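# Close both analyser doors and leave hands clear

## Task

Swing both of the analyser's doors fully closed, then leave both grippers holding nothing and not in contact with either door.

## Robot and tools

Robot: two arms, left_arm and right_arm, each with six revolute joints and a parallel two-finger gripper. Root links in the scene frame: left_arm at (+0.032, +0.277, 0) m, quat_wxyz (+0.997, 0, 0, +0.074); right_arm at (+0.010, -0.248, 0) m, quat_wxyz (+0.995, 0, 0, +0.101). The scene frame has its origin on the table top midway between the arms, +x reaching out over the table, +z up, and left_arm on the +y side. The names left and right say nothing about image sides.

Joint order per arm, always: waist, shoulder, elbow, wrist pitch, wrist yaw, wrist roll. Wrist yaw and wrist roll have their direction flipped relative to the URDF, both in commands and in readouts. Stated ranges in rad: waist -2.618 to 3.054, shoulder 0.000 to 3.142, elbow 0.000 to 3.142, wrist pitch -1.571 to 1.571, wrist yaw -1.571 to 1.571, wrist roll -2.094 to 2.094. The true stop may sit up to 0.036 rad either side of these.

Gripper: fingers point along its +z axis and close along its y axis. The reported end_effector_position is the point between the pads, roughly 1 cm short of the fingertips. This printed position can be wrong, more so when the arm is stretched far.

execute_actions(actions): actions is a list of actions; each action is a list of at most 15 rows; each row is 14 numbers in [-1, 1], always both arms: left_arm's six joint values then its opening, then right_arm's six joint values then its opening. Each row lasts one control step (1/30 s); if an action has fewer than 15 rows its final row repeats until 15 steps pass. Joint values are offsets from that arm's angles when the action began (not from the previous row), scaled so 1.0 equals 1.202 rad for waist, 1.258 shoulder, 1.238 elbow, 2.073 wrist pitch, 2.022 wrist yaw and wrist roll. Opening is absolute, not an offset: +1 fully open, -1 closed. An empty list just returns the state and images. If an action would push a joint more than 0.036 rad beyond its range, that action is rejected for both arms; a malformed action, or a first action failing this check, rejects the entire call. A joint asked past its real stop goes only to the stop, and the result then says "joint sent to its limit"; absence of that line does not promise more room.

Speed caps: each step a joint's target stays within a lead of its measured angle (0.202 rad waist, 0.258 shoulder, 0.238 elbow, 0.573 wrist pitch, 0.522 wrist yaw and roll), and if targets would move the gripper over 70 mm from where it is measured, all are scaled back. Big offsets can therefore need several actions; an unfinished motion may not complete on its own, so command the remainder. Zero offsets can let an arm droop; to hold it, command offsets back to the desired angles and keep correcting if a joint still falls short.

move(target, speed, blocking): target is one 14-number row as above, but the joint offsets are measured from the Joint positions in the most recent result that printed them, not from where the arm is when the move begins. Openings go out at the start. speed (rad/s, 0.01 to 2, default 0.5) is the top speed of whichever joint has the longest way to go; all joints share a common fraction of progress, so the hand curves. Duration is clamped to 0.5-10 s (paths stop short after 10 s). No obstacle or arm-to-arm avoidance. Faster contact strikes harder; a target set deeper beyond a contact presses harder. blocking=false returns after 0.5 s while motion continues; until a result shows the move ended, other moves and execute_actions are refused, so call wait or stop. The extra "move:" line gives the ending (done, off_target, moving, held, fault), limits=held or limits=none, and each arm's joint furthest from target.

wait(seconds): 0 to 10; arms keep their last command; returns early when a running move finishes. stop(): brakes a running move (needs room; fingers keep going). zoom_image(camera, region): camera is cam_high, cam_low, cam_left_wrist or cam_right_wrist (each 504x504); region [x0, y0, x1, y1] in pixels from the top-left, no larger than 504 by 504. read_manual(section): only "licences". finished_scene(scene): give the current scene number; irreversible, and the doors must stay shut afterwards.

Results: a state line per arm with gripper position (m) and quat_wxyz in the scene frame; Joint positions and Joint velocities per arm (rad, rad/s, then pad gap in m, 0.094 m when fully open); Joint targets (angles currently being driven toward); grip_measured on the command scale (may be off by about 1 mm); joint torques (offset, noisy); "joint command not followed" when a clearance check altered targets; MOTOR HOT from 75 °C, with over-temperature faults at 90 °C (arm paused 10 s) and 100 °C (arm goes limp and falls).

Cautions: push doors gently and at modest speed, no slamming; do not let arms collide or press on each other; knock nothing off the table; external tugs may occur. Finish with both grippers released and moved away from the doors.

Each tool is called after "Call:" as name([rows], argument=value, ...), one row to a line, values as JSON.

## Session

Call:
execute_actions(actions=[])

Scene clock: 0.00 s.
left_arm: end_effector_position=(+0.2989, -0.1155, +0.2333) grip_measured=+1.000 end_effector_quat_wxyz=(+0.413, +0.128, +0.747, -0.504) | right_arm: end_effector_position=(+0.4629, -0.5375, +0.1025) grip_measured=+1.000 end_effector_quat_wxyz=(+0.654, +0.317, +0.685, +0.061)
Joint names: [waist, shoulder, elbow, wrist pitch, wrist yaw, wrist roll]
Joint positions: left_arm=[-1.076  1.507  0.809  0.546 -0.124  0.696  0.094] | right_arm=[-0.882  2.11   0.902  1.062  0.337 -0.478  0.094]
Joint velocities: left_arm=[-0.012  0.002 -0.007  0.007  0.007 -0.022  0.   ] | right_arm=[ 0.012  0.022  0.007  0.066 -0.037 -0.022  0.   ]
Joint torques (N m, as the arm reports them, + toward a larger Joint positions number): no reading
Joint targets: left_arm=[-1.076 1.499 0.818 0.545 -0.124 0.691] | right_arm=[-0.882 2.103 0.907 1.065 0.337 -0.473]

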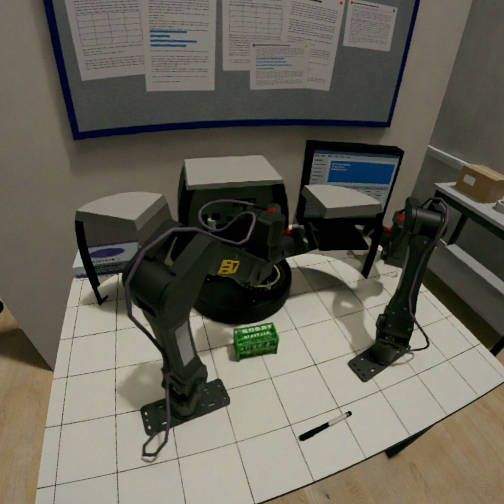

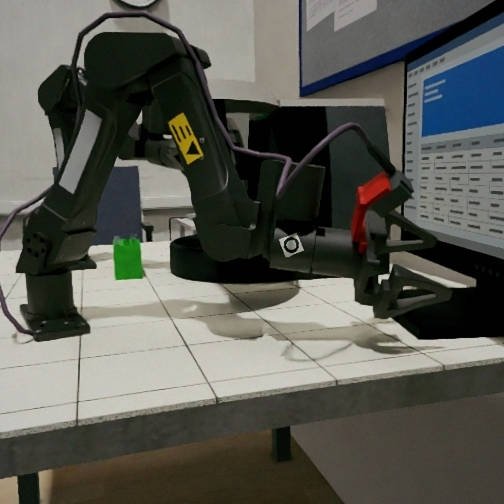

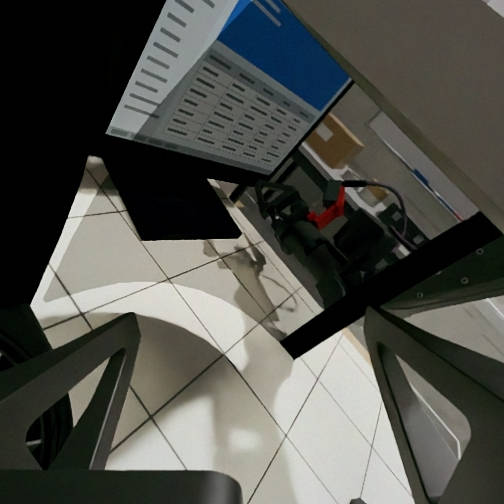

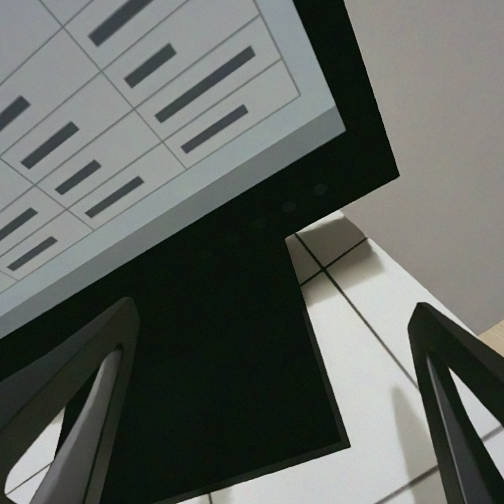

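Call:
zoom_image(camera="cam_high", region=[60, 130, 460, 400])

Region (60, 130, 460, 400) of cam_high's 504x504 image, scaled by 1.260, with more detail than that image has; it fills the top 340 rows of this view, and the rest is white.

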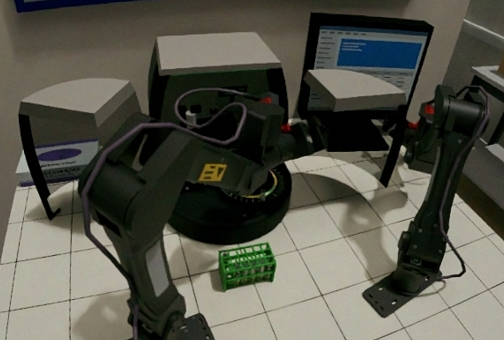

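Call:
move(target=[0,-0.4,-0.29,-0.07,0,0,1, 0,0,0,0,0,0,1])

Call:
move(target=[0.7,-0.32,-0.28,0.05,0.06,-0.34,1, 0,-0.6,-0.3,-0.2,0,0,1])

Scene clock: 22.23 s.
left_arm: end_effector_position=(+0.2352, -0.0304, +0.2320) grip_measured=+1.000 end_effector_quat_wxyz=(+0.417, +0.128, +0.742, -0.508) | right_arm: end_effector_position=(+0.4629, -0.5375, +0.1025) grip_measured=+1.000 end_effector_quat_wxyz=(+0.654, +0.317, +0.685, +0.061)
Joint names: [waist, shoulder, elbow, wrist pitch, wrist yaw, wrist roll]
Joint positions: left_arm=[-1.076  1.025  0.468  0.421 -0.124  0.696  0.094] | right_arm=[-0.882  2.11   0.902  1.062  0.337 -0.478  0.094]
Joint velocities: left_arm=[-0.002 -0.012 -0.002  0.081 -0.022  0.037  0.   ] | right_arm=[-0.007 -0.007  0.007 -0.007  0.051  0.081  0.   ]
Joint torques (N m, as the arm reports them, + toward a larger Joint positions number): left_arm=[ 0.01 -4.65  5.77  2.12 -0.01 -0.03] | right_arm=[ -0.01 -10.44   5.14   2.24   0.02  -0.01]
Joint targets: left_arm=[-1.076 1.004 0.451 0.401 -0.124 0.696] | right_arm=[-0.882 2.110 0.902 1.062 0.337 -0.478]
move: off_target (left_arm); limits=none; left_arm: farthest joint: the shoulder, 0.022 radians from its target (0.503 radians at the start); right_arm: farthest joint: the waist, 0.000 radians from its target (0.000 radians at the start)

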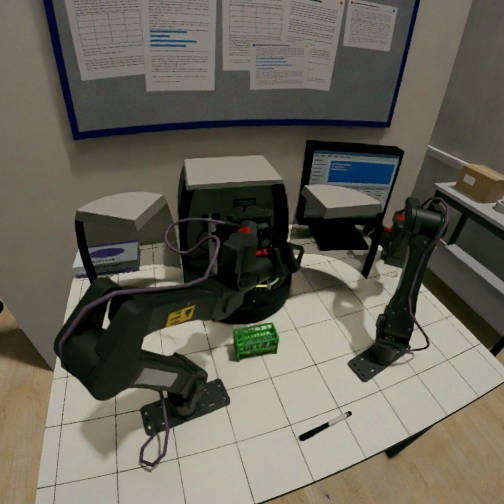

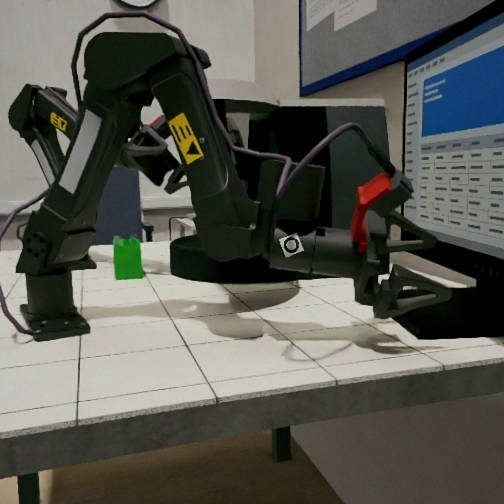

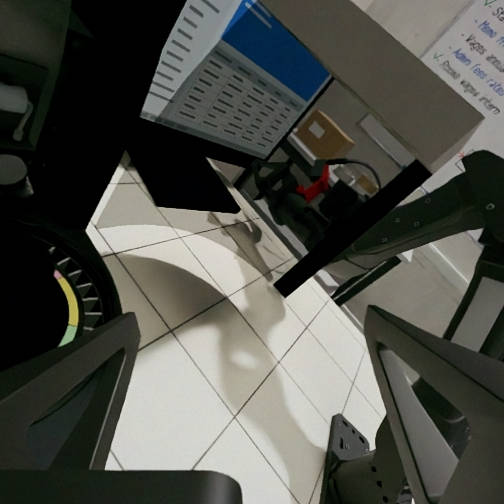

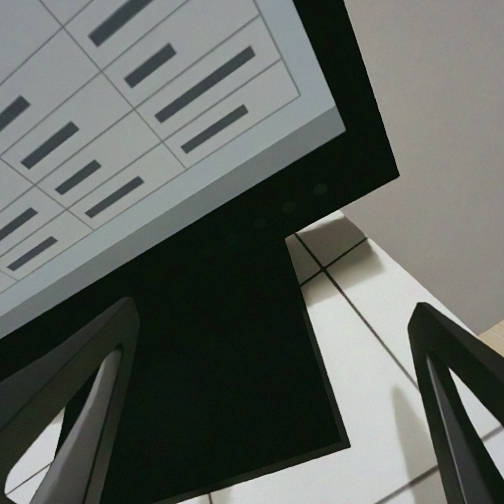

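Scene clock: 24.67 s.
left_arm: end_effector_position=(+0.3315, +0.2467, +0.2113) grip_measured=+1.000 end_effector_quat_wxyz=(+0.706, +0.032, +0.706, -0.044) | right_arm: end_effector_position=(+0.3688, -0.4614, +0.1953) grip_measured=+1.000 end_effector_quat_wxyz=(+0.643, +0.323, +0.692, +0.064)
Joint names: [waist, shoulder, elbow, wrist pitch, wrist yaw, wrist roll]
Joint positions: left_arm=[-0.243  0.647  0.139  0.509 -0.013  0.017  0.094] | right_arm=[-0.882  1.377  0.546  0.655  0.337 -0.478  0.094]
Joint velocities: left_arm=[-0.007  0.002  0.012  0.007 -0.007  0.037  0.   ] | right_arm=[-0.017 -0.012 -0.002 -0.007 -0.022  0.051  0.   ]
Joint torques (N m, as the arm reports them, + toward a larger Joint positions number): left_arm=[ 0.71 -1.94  5.88  2.46  0.09 -0.14] | right_arm=[-0.03 -7.02  5.3   2.17  0.02 -0.01]
Joint targets: left_arm=[-0.234 0.623 0.121 0.524 -0.003 0.008] | right_arm=[-0.882 1.355 0.530 0.648 0.337 -0.478]
move: off_target (left_arm, right_arm); limits=none; left_arm: farthest joint: the shoulder, 0.024 radians from its target (0.403 radians at the start); right_arm: farthest joint: the shoulder, 0.022 radians from its target (0.755 radians at the start)

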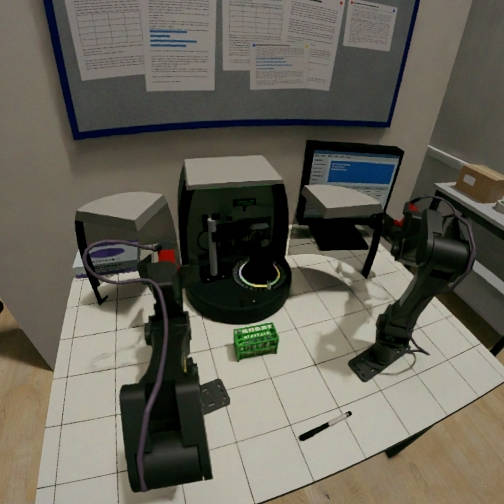

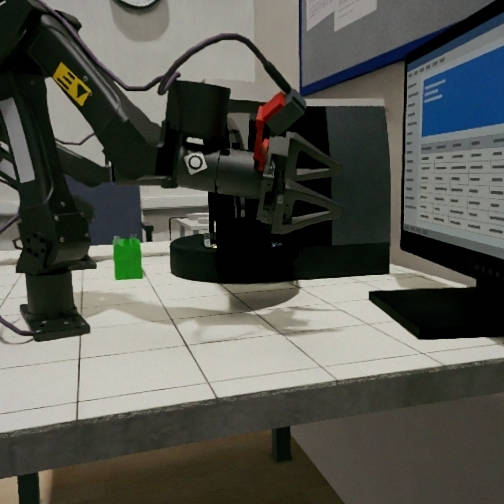

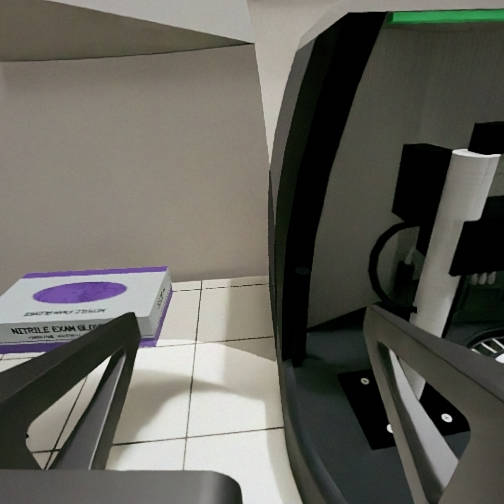

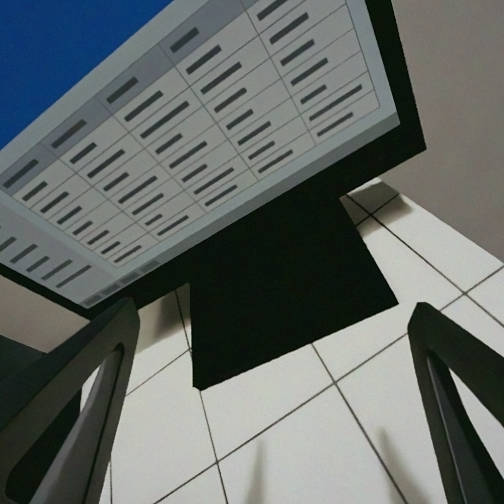

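Call:
move(target=[0.45,0,0,0,0,0,1, 0,0,0,0,0,0,1])

Scene clock: 44.37 s.
left_arm: end_effector_position=(+0.3052, +0.4028, +0.2113) grip_measured=+1.000 end_effector_quat_wxyz=(+0.693, -0.154, +0.690, +0.143) | right_arm: end_effector_position=(+0.3688, -0.4614, +0.1952) grip_measured=+1.000 end_effector_quat_wxyz=(+0.643, +0.323, +0.692, +0.064)
Joint names: [waist, shoulder, elbow, wrist pitch, wrist yaw, wrist roll]
Joint positions: left_arm=[ 0.29   0.647  0.139  0.509 -0.014  0.017  0.094] | right_arm=[-0.882  1.377  0.546  0.654  0.337 -0.478  0.094]
Joint velocities: left_arm=[-0.007  0.012 -0.002  0.037 -0.022 -0.007  0.   ] | right_arm=[ 0.012 -0.007 -0.017 -0.051  0.037 -0.037  0.   ]
Joint torques (N m, as the arm reports them, + toward a larger Joint positions number): left_arm=[ 0.72 -0.09  7.25  2.29  0.02 -0.01] | right_arm=[-0.01 -5.16  6.66  2.24  0.03 -0.01]
Joint targets: left_arm=[0.298 0.647 0.139 0.509 -0.013 0.017] | right_arm=[-0.882 1.377 0.546 0.655 0.337 -0.478]
move: done; limits=none; left_arm: farthest joint: the waist, 0.008 radians from its target (0.540 radians at the start); right_arm: farthest joint: the wrist pitch, 0.001 radians from its target (0.001 radians at the start)

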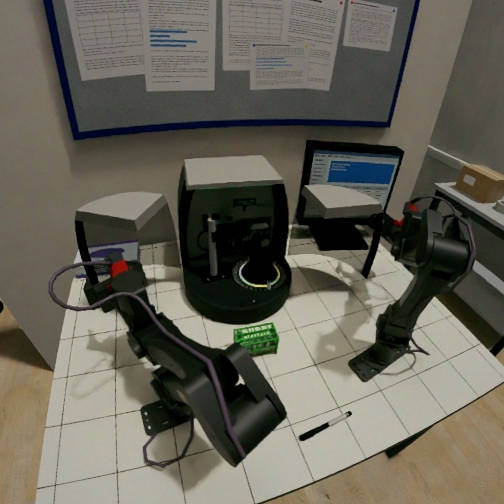

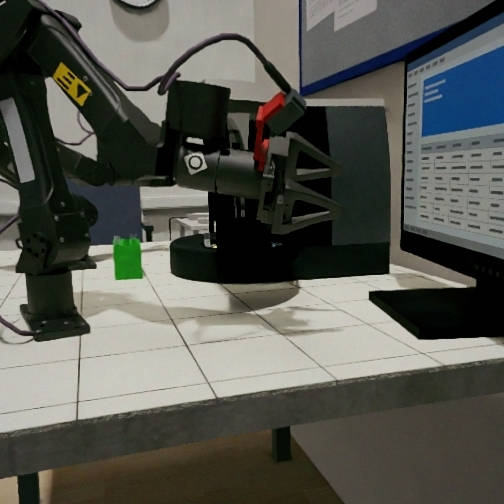

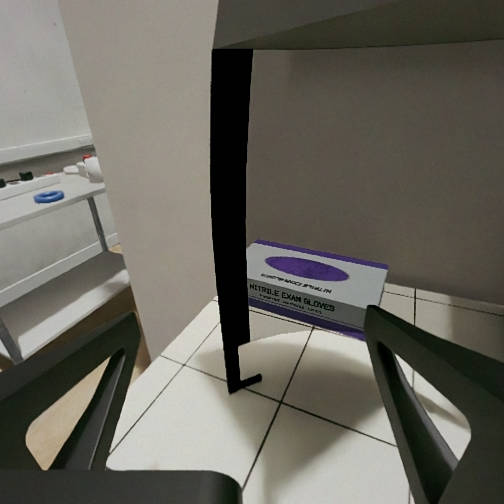

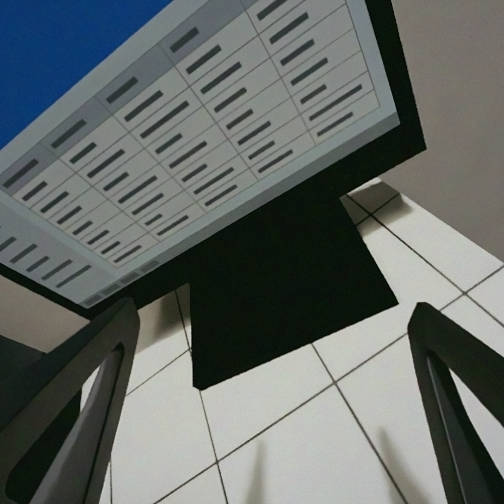

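Call:
move(target=[0.025,0.37,0.26,0.07,0,0,1, 0,0,0,0,0,0,1], speed=0.3)

Scene clock: 53.60 s.
left_arm: end_effector_position=(+0.3714, +0.4426, +0.2375) grip_measured=+1.000 end_effector_quat_wxyz=(+0.677, -0.165, +0.702, +0.147) | right_arm: end_effector_position=(+0.3688, -0.4614, +0.1952) grip_measured=+1.000 end_effector_quat_wxyz=(+0.643, +0.323, +0.692, +0.064)
Joint names: [waist, shoulder, elbow, wrist pitch, wrist yaw, wrist roll]
Joint positions: left_arm=[ 0.311  1.104  0.426  0.639 -0.014  0.017  0.094] | right_arm=[-0.882  1.377  0.546  0.654  0.337 -0.478  0.094]
Joint velocities: left_arm=[-0.002  0.007 -0.002  0.007  0.022  0.051  0.   ] | right_arm=[ 0.017 -0.007 -0.012 -0.022  0.095  0.037  0.   ]
Joint torques (N m, as the arm reports them, + toward a larger Joint positions number): left_arm=[ 0.78 -2.71  9.63  2.5   0.01 -0.01] | right_arm=[-0.02 -5.14  6.65  2.24  0.03  0.  ]
Joint targets: left_arm=[0.320 1.112 0.460 0.655 -0.014 0.017] | right_arm=[-0.882 1.377 0.546 0.654 0.337 -0.478]
move: off_target (left_arm); limits=none; left_arm: farthest joint: the elbow, 0.035 radians from its target (0.322 radians at the start); right_arm: farthest joint: the waist, 0.000 radians from its target (0.000 radians at the start)

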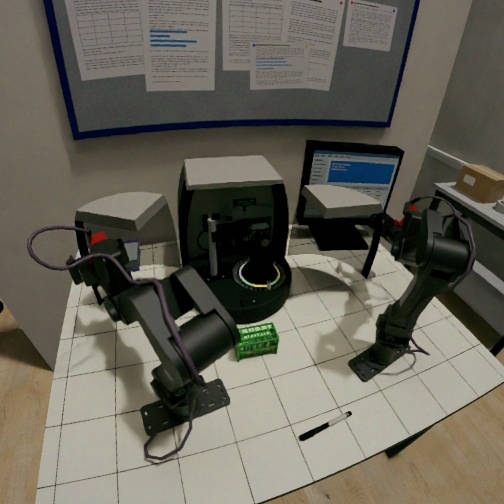

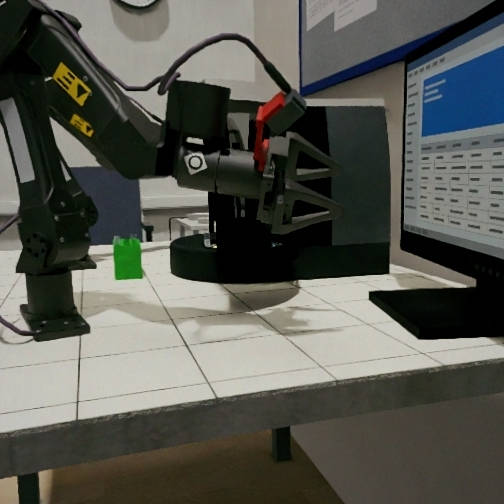

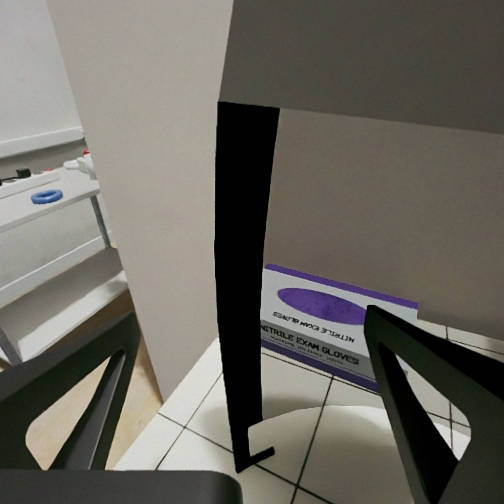

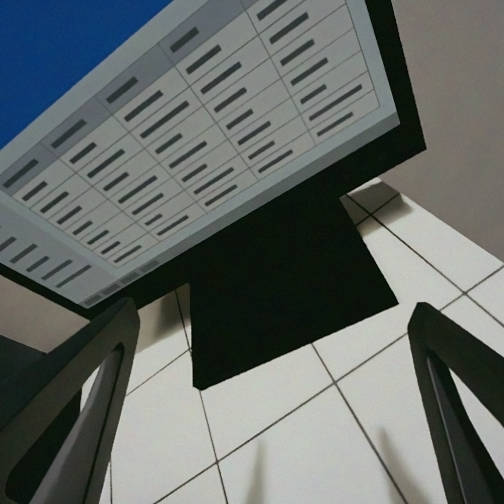

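Call:
move(target=[0.01,0.36,0.13,0.18,0,0,1, 0,0,0,0,0,0,1], speed=0.3)

Scene clock: 63.93 s.
left_arm: end_effector_position=(+0.4322, +0.4724, +0.2057) grip_measured=+1.000 end_effector_quat_wxyz=(+0.686, -0.162, +0.693, +0.148) | right_arm: end_effector_position=(+0.3688, -0.4614, +0.1952) grip_measured=+1.000 end_effector_quat_wxyz=(+0.643, +0.323, +0.692, +0.064)
Joint names: [waist, shoulder, elbow, wrist pitch, wrist yaw, wrist roll]
Joint positions: left_arm=[ 0.312  1.548  0.55   0.984 -0.016  0.017  0.094] | right_arm=[-0.882  1.377  0.546  0.654  0.337 -0.478  0.094]
Joint velocities: left_arm=[-0.012 -0.012 -0.017  0.007  0.007 -0.022  0.   ] | right_arm=[-0.012  0.007 -0.002 -0.022 -0.037 -0.066  0.   ]
Joint torques (N m, as the arm reports them, + toward a larger Joint positions number): left_arm=[ 1.02 -6.03  8.64  2.63  0.02 -0.02] | right_arm=[-0.02 -5.16  6.67  2.24  0.03 -0.01]
Joint targets: left_arm=[0.324 1.557 0.587 1.012 -0.014 0.017] | right_arm=[-0.882 1.377 0.546 0.654 0.337 -0.478]
move: off_target (left_arm); limits=none; left_arm: farthest joint: the elbow, 0.037 radians from its target (0.161 radians at the start); right_arm: farthest joint: the waist, 0.000 radians from its target (0.000 radians at the start)

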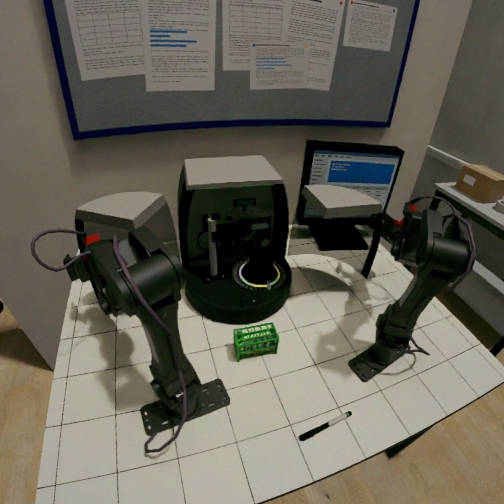

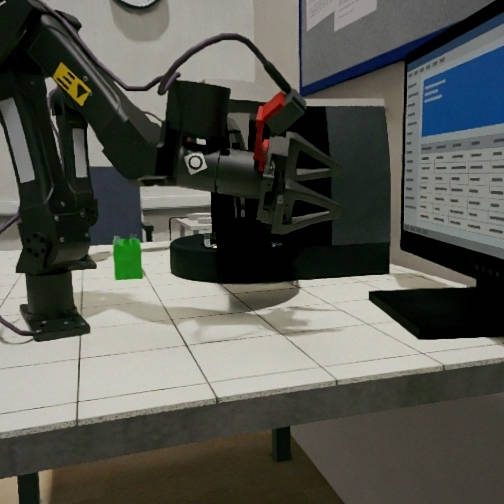

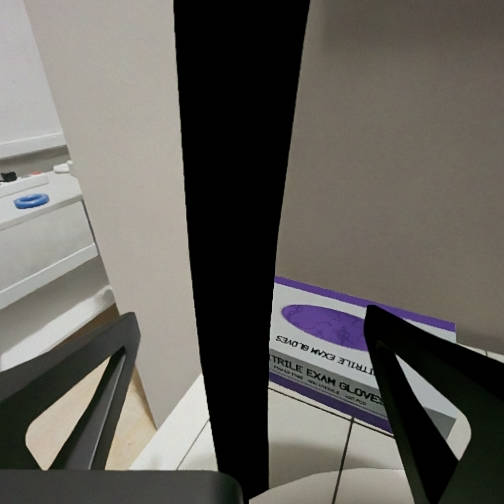

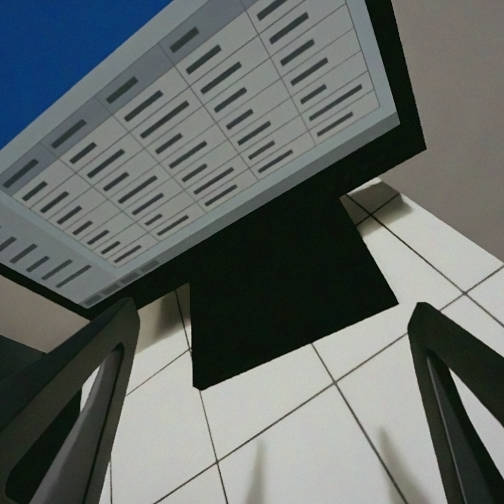

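Call:
move(target=[0.01,0.007,0.03,0.013,0,0,-0.2, 0,0,0,0,0,0,1])

Scene clock: 67.40 s.
left_arm: end_effector_position=(+0.4325, +0.4702, +0.2053) grip_measured=-0.192 end_effector_quat_wxyz=(+0.687, -0.151, +0.695, +0.146) | right_arm: end_effector_position=(+0.3688, -0.4614, +0.1952) grip_measured=+1.000 end_effector_quat_wxyz=(+0.643, +0.323, +0.692, +0.064)
Joint names: [waist, shoulder, elbow, wrist pitch, wrist yaw, wrist roll]
Joint positions: left_arm=[ 0.317  1.548  0.546  0.989 -0.042  0.005  0.038] | right_arm=[-0.882  1.377  0.546  0.654  0.337 -0.478  0.094]
Joint velocities: left_arm=[ 0.012  0.002 -0.007  0.051  0.051  0.037 -0.   ] | right_arm=[ 0.002 -0.002 -0.007 -0.066 -0.022  0.022  0.   ]
Joint torques (N m, as the arm reports them, + toward a larger Joint positions number): left_arm=[ 0.54 -5.93  8.97  2.57  0.25  0.1 ] | right_arm=[ 0.   -5.15  6.65  2.23  0.03 -0.01]
Joint targets: left_arm=[0.324 1.557 0.587 1.011 -0.017 0.016] | right_arm=[-0.882 1.377 0.546 0.654 0.337 -0.478]
move: off_target (left_arm); limits=none; left_arm: farthest joint: the elbow, 0.041 radians from its target (0.037 radians at the start); right_arm: farthest joint: the waist, 0.000 radians from its target (0.000 radians at the start)

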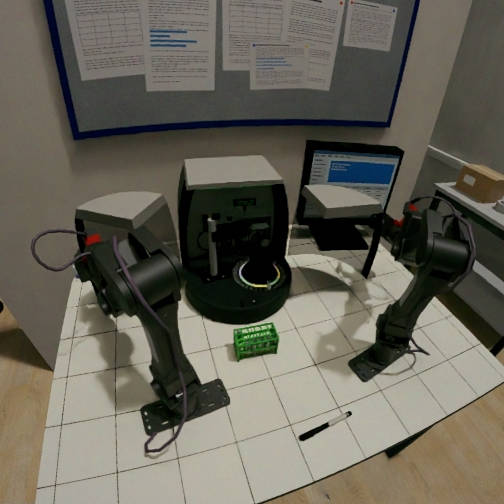

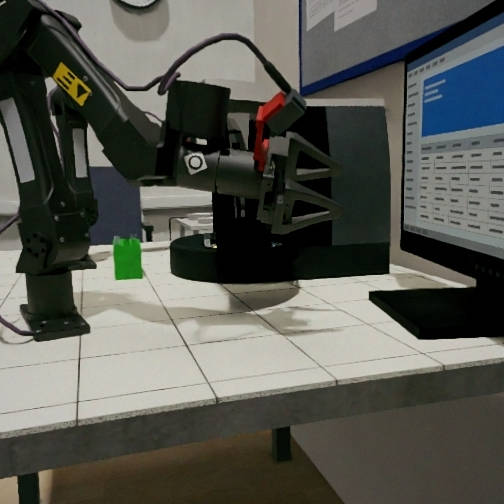

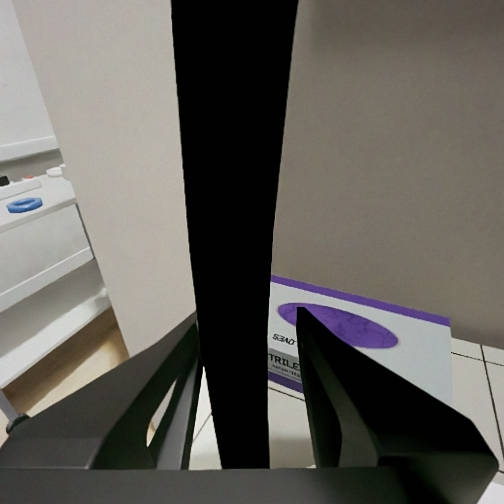

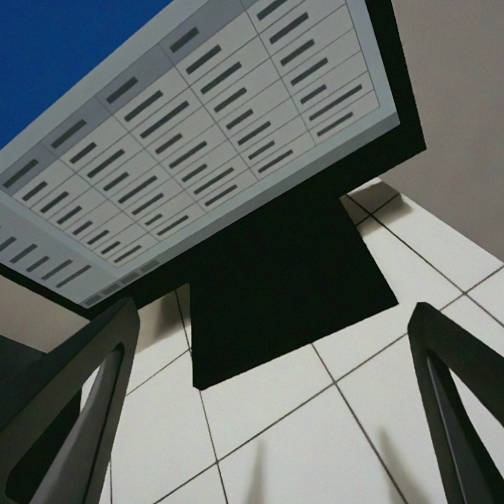

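Call:
move(target=[0.005,0.007,0.03,0.018,0.02,0.01,-0.6, 0,0,0,0,0,0,1])

Scene clock: 71.80 s.
left_arm: end_effector_position=(+0.4243, +0.4758, +0.2029) grip_measured=-0.585 end_effector_quat_wxyz=(+0.685, -0.155, +0.694, +0.160) | right_arm: end_effector_position=(+0.3688, -0.4614, +0.1952) grip_measured=+1.000 end_effector_quat_wxyz=(+0.643, +0.323, +0.692, +0.064)
Joint names: [waist, shoulder, elbow, wrist pitch, wrist yaw, wrist roll]
Joint positions: left_arm=[ 0.332  1.539  0.523  1.004 -0.031 -0.01   0.019] | right_arm=[-0.882  1.377  0.546  0.654  0.337 -0.478  0.094]
Joint velocities: left_arm=[-0.002  0.017  0.007  0.007  0.007  0.051 -0.   ] | right_arm=[-0.007  0.007  0.002 -0.051  0.007  0.037  0.   ]
Joint torques (N m, as the arm reports them, + toward a larger Joint positions number): left_arm=[-0.74 -5.07 10.43  2.57  0.28  0.36] | right_arm=[-0.02 -5.16  6.67  2.24  0.03  0.  ]
Joint targets: left_arm=[0.323 1.557 0.583 1.027 -0.002 0.025] | right_arm=[-0.882 1.377 0.546 0.654 0.337 -0.478]
move: off_target (left_arm); limits=none; left_arm: farthest joint: the elbow, 0.060 radians from its target (0.037 radians at the start); right_arm: farthest joint: the waist, 0.000 radians from its target (0.000 radians at the start)

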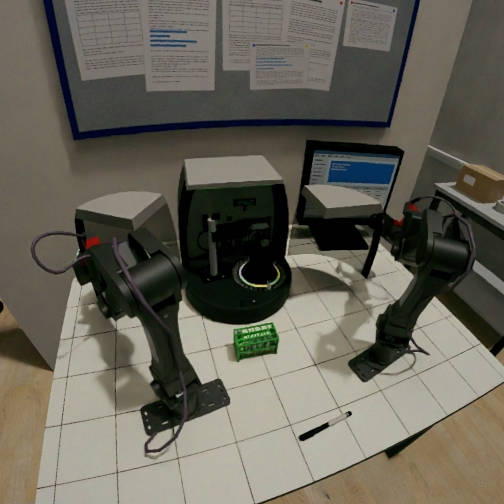

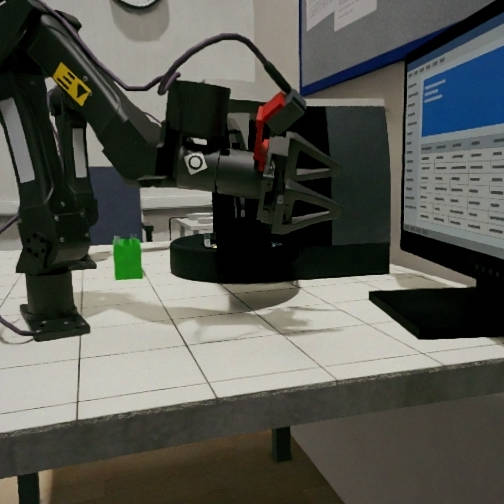

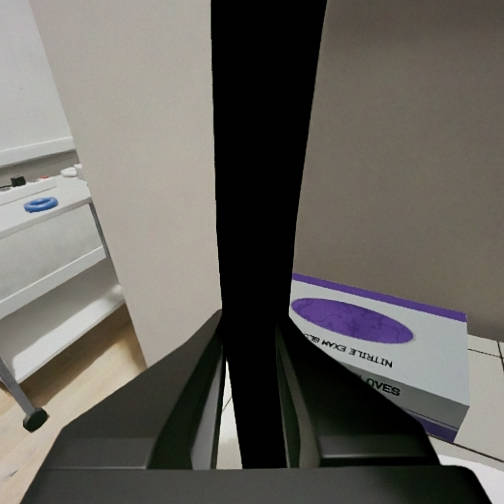

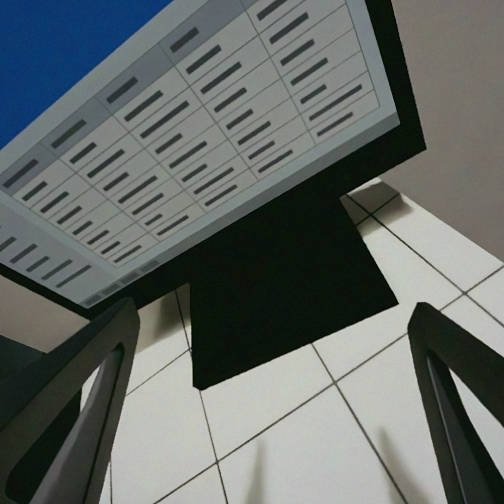

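Call:
move(target=[0,0.007,0.03,0,0,0,0.5, 0,0,0,0,0,0,1])

Call:
move(target=[0,0.1,0.125,0.01,0,0,0.5, 0,0,0,0,0,0,1], speed=0.2)

Call:
move(target=[0,0.005,0.03,0.01,0,0,-0.6, 0,0,0,0,0,0,1])

Scene clock: 79.47 s.
left_arm: end_effector_position=(+0.4239, +0.4756, +0.2014) grip_measured=+0.497 end_effector_quat_wxyz=(+0.683, -0.155, +0.695, +0.160) | right_arm: end_effector_position=(+0.3688, -0.4614, +0.1952) grip_measured=+1.000 end_effector_quat_wxyz=(+0.643, +0.323, +0.692, +0.064)
Joint names: [waist, shoulder, elbow, wrist pitch, wrist yaw, wrist roll]
Joint positions: left_arm=[ 0.332  1.54   0.52   1.004 -0.03  -0.011  0.07 ] | right_arm=[-0.882  1.377  0.546  0.654  0.337 -0.478  0.094]
Joint velocities: left_arm=[-0.007  0.007 -0.017 -0.007  0.007  0.022 -0.001] | right_arm=[-0.002  0.007 -0.012  0.022  0.007 -0.037  0.   ]
Joint torques (N m, as the arm reports them, + toward a larger Joint positions number): left_arm=[ 0.02 -5.85  8.84  2.29  0.   -0.02] | right_arm=[-0.02 -5.17  6.67  2.24  0.02 -0.01]
Joint targets: left_arm=[0.332 1.548 0.560 1.004 -0.031 -0.010] | right_arm=[-0.882 1.377 0.546 0.654 0.337 -0.478]
move: off_target (left_arm); limits=none; left_arm: farthest joint: the elbow, 0.040 radians from its target (0.037 radians at the start); right_arm: farthest joint: the waist, 0.000 radians from its target (0.000 radians at the start)

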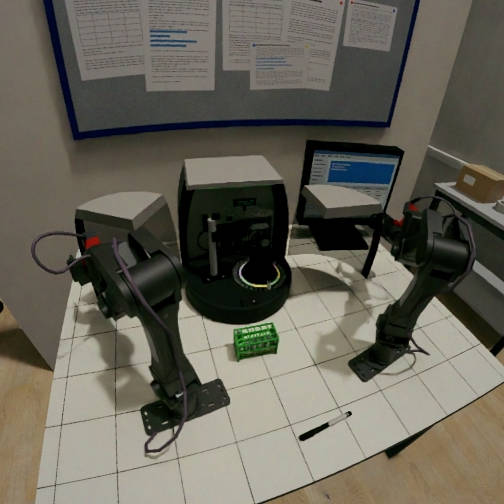

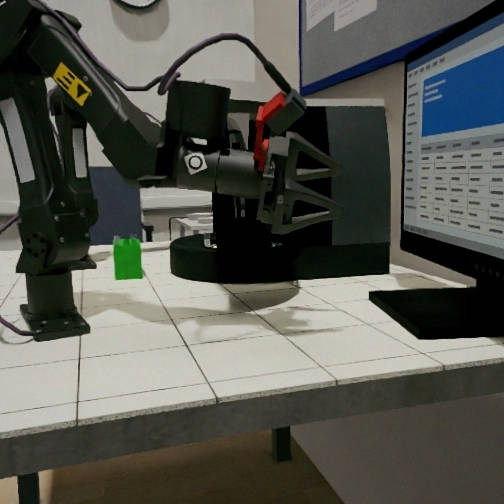

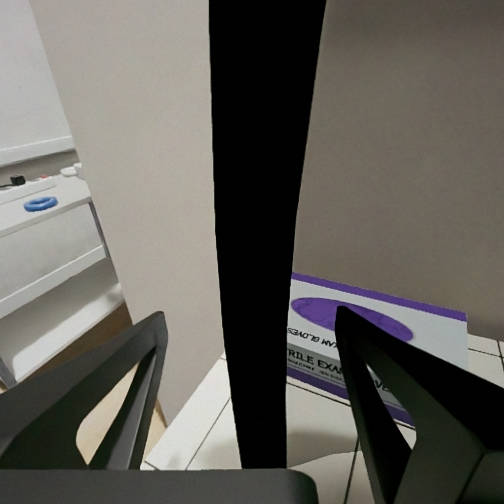

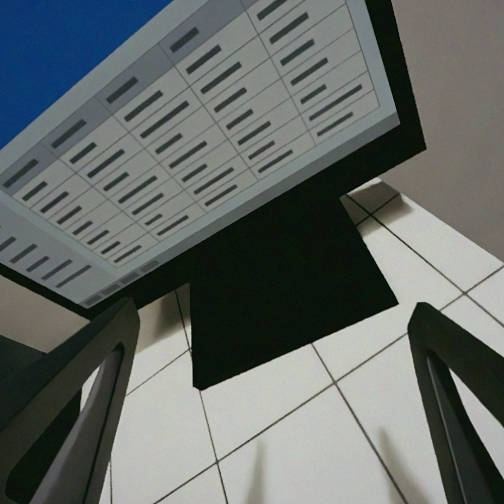

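Scene clock: 80.67 s.
left_arm: end_effector_position=(+0.4394, +0.4747, +0.1913) grip_measured=+0.497 end_effector_quat_wxyz=(+0.682, -0.139, +0.705, +0.140) | right_arm: end_effector_position=(+0.3688, -0.4614, +0.1952) grip_measured=+1.000 end_effector_quat_wxyz=(+0.643, +0.323, +0.692, +0.064)
Joint names: [waist, shoulder, elbow, wrist pitch, wrist yaw, wrist roll]
Joint positions: left_arm=[ 0.337  1.616  0.563  1.021 -0.086 -0.011  0.07 ] | right_arm=[-0.882  1.377  0.546  0.654  0.337 -0.478  0.094]
Joint velocities: left_arm=[ 0.002 -0.007 -0.032 -0.037 -0.051 -0.007  0.001] | right_arm=[-0.012 -0.022  0.002 -0.022 -0.066 -0.007  0.   ]
Joint torques (N m, as the arm reports them, + toward a larger Joint positions number): left_arm=[-0.42 -3.16 14.28  2.36  0.56 -0.04] | right_arm=[-0.01 -5.19  6.66  2.23  0.03 -0.01]
Joint targets: left_arm=[0.332 1.665 0.675 1.025 -0.030 -0.011] | right_arm=[-0.882 1.377 0.546 0.654 0.337 -0.478]
move: off_target (left_arm); limits=none; left_arm: farthest joint: the elbow, 0.112 radians from its target (0.155 radians at the start); right_arm: farthest joint: the waist, 0.000 radians from its target (0.000 radians at the start)

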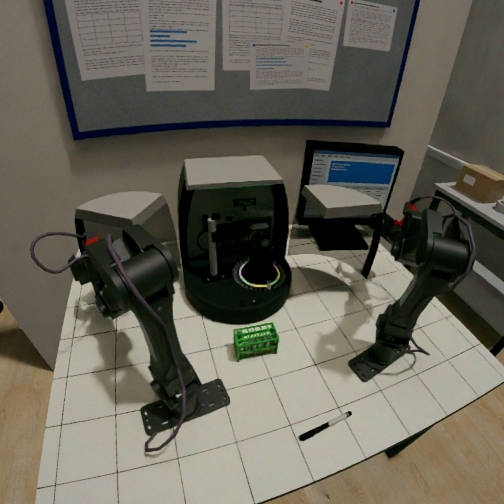

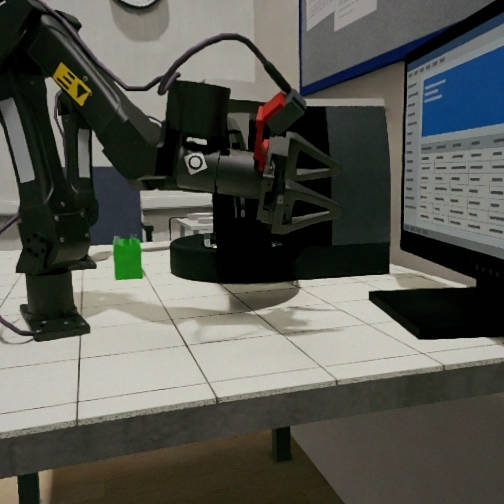

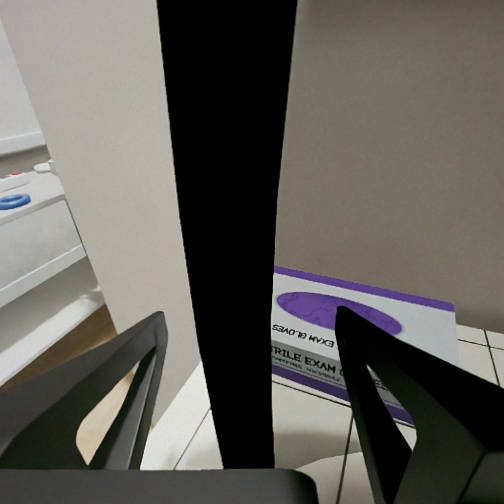

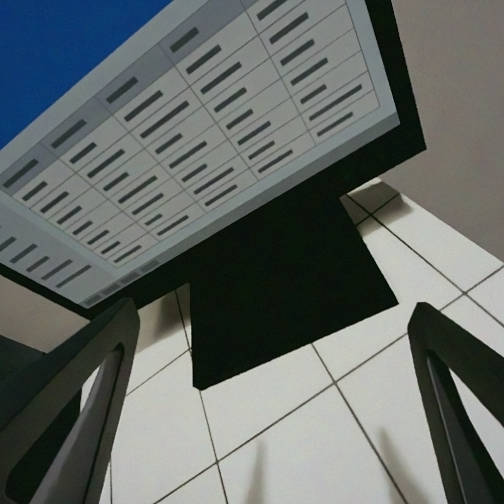

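Scene clock: 81.37 s.
left_arm: end_effector_position=(+0.4379, +0.4699, +0.1901) grip_measured=-0.144 end_effector_quat_wxyz=(+0.685, -0.117, +0.708, +0.126) | right_arm: end_effector_position=(+0.3688, -0.4614, +0.1952) grip_measured=+1.000 end_effector_quat_wxyz=(+0.643, +0.323, +0.692, +0.064)
Joint names: [waist, shoulder, elbow, wrist pitch, wrist yaw, wrist roll]
Joint positions: left_arm=[ 0.357  1.612  0.55   1.031 -0.157 -0.023  0.04 ] | right_arm=[-0.882  1.377  0.546  0.654  0.337 -0.478  0.094]
Joint velocities: left_arm=[ 0.017 -0.012 -0.022  0.037  0.037  0.007  0.   ] | right_arm=[-0.007 -0.002 -0.007  0.022  0.037 -0.051  0.   ]
Joint torques (N m, as the arm reports them, + toward a larger Joint positions number): left_arm=[-1.68 -6.29  9.37  2.43  0.67  0.11] | right_arm=[-0.02 -5.15  6.66  2.23  0.03 -0.01]
Joint targets: left_arm=[0.337 1.622 0.600 1.042 -0.086 -0.011] | right_arm=[-0.882 1.377 0.546 0.654 0.337 -0.478]
move: off_target (left_arm); limits=none; left_arm: farthest joint: the wrist yaw, 0.071 radians from its target (0.000 radians at the start); right_arm: farthest joint: the waist, 0.000 radians from its target (0.000 radians at the start)

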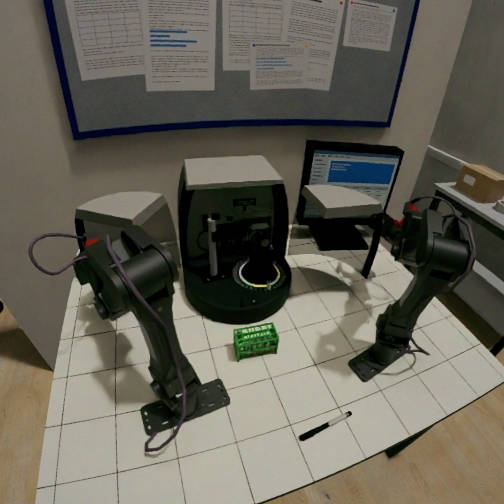

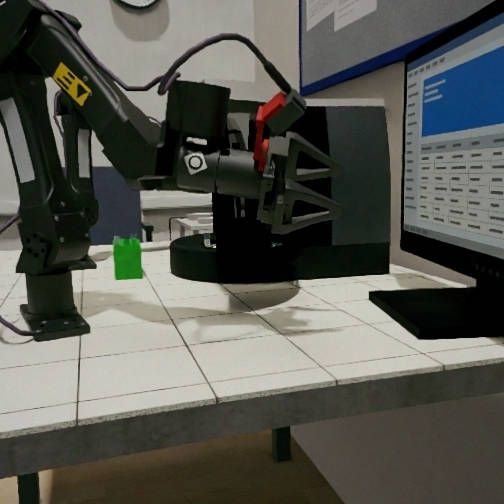

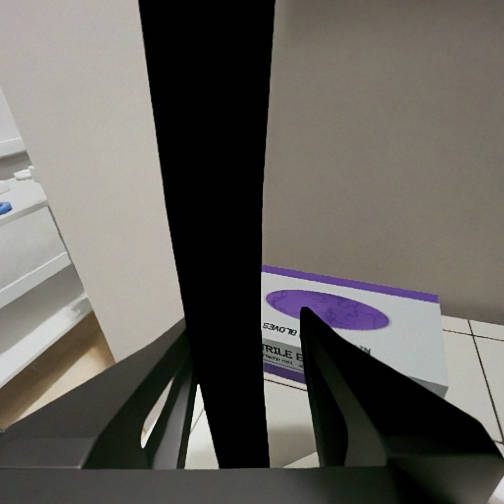

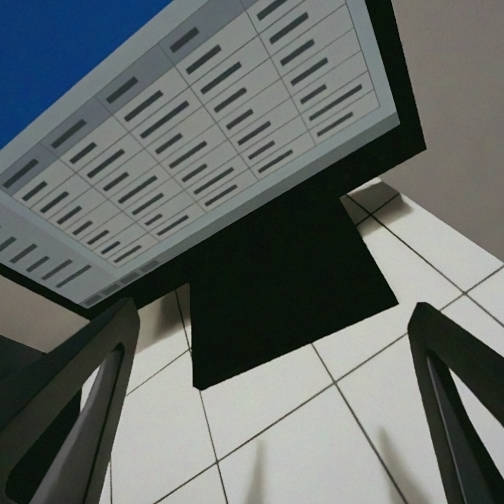

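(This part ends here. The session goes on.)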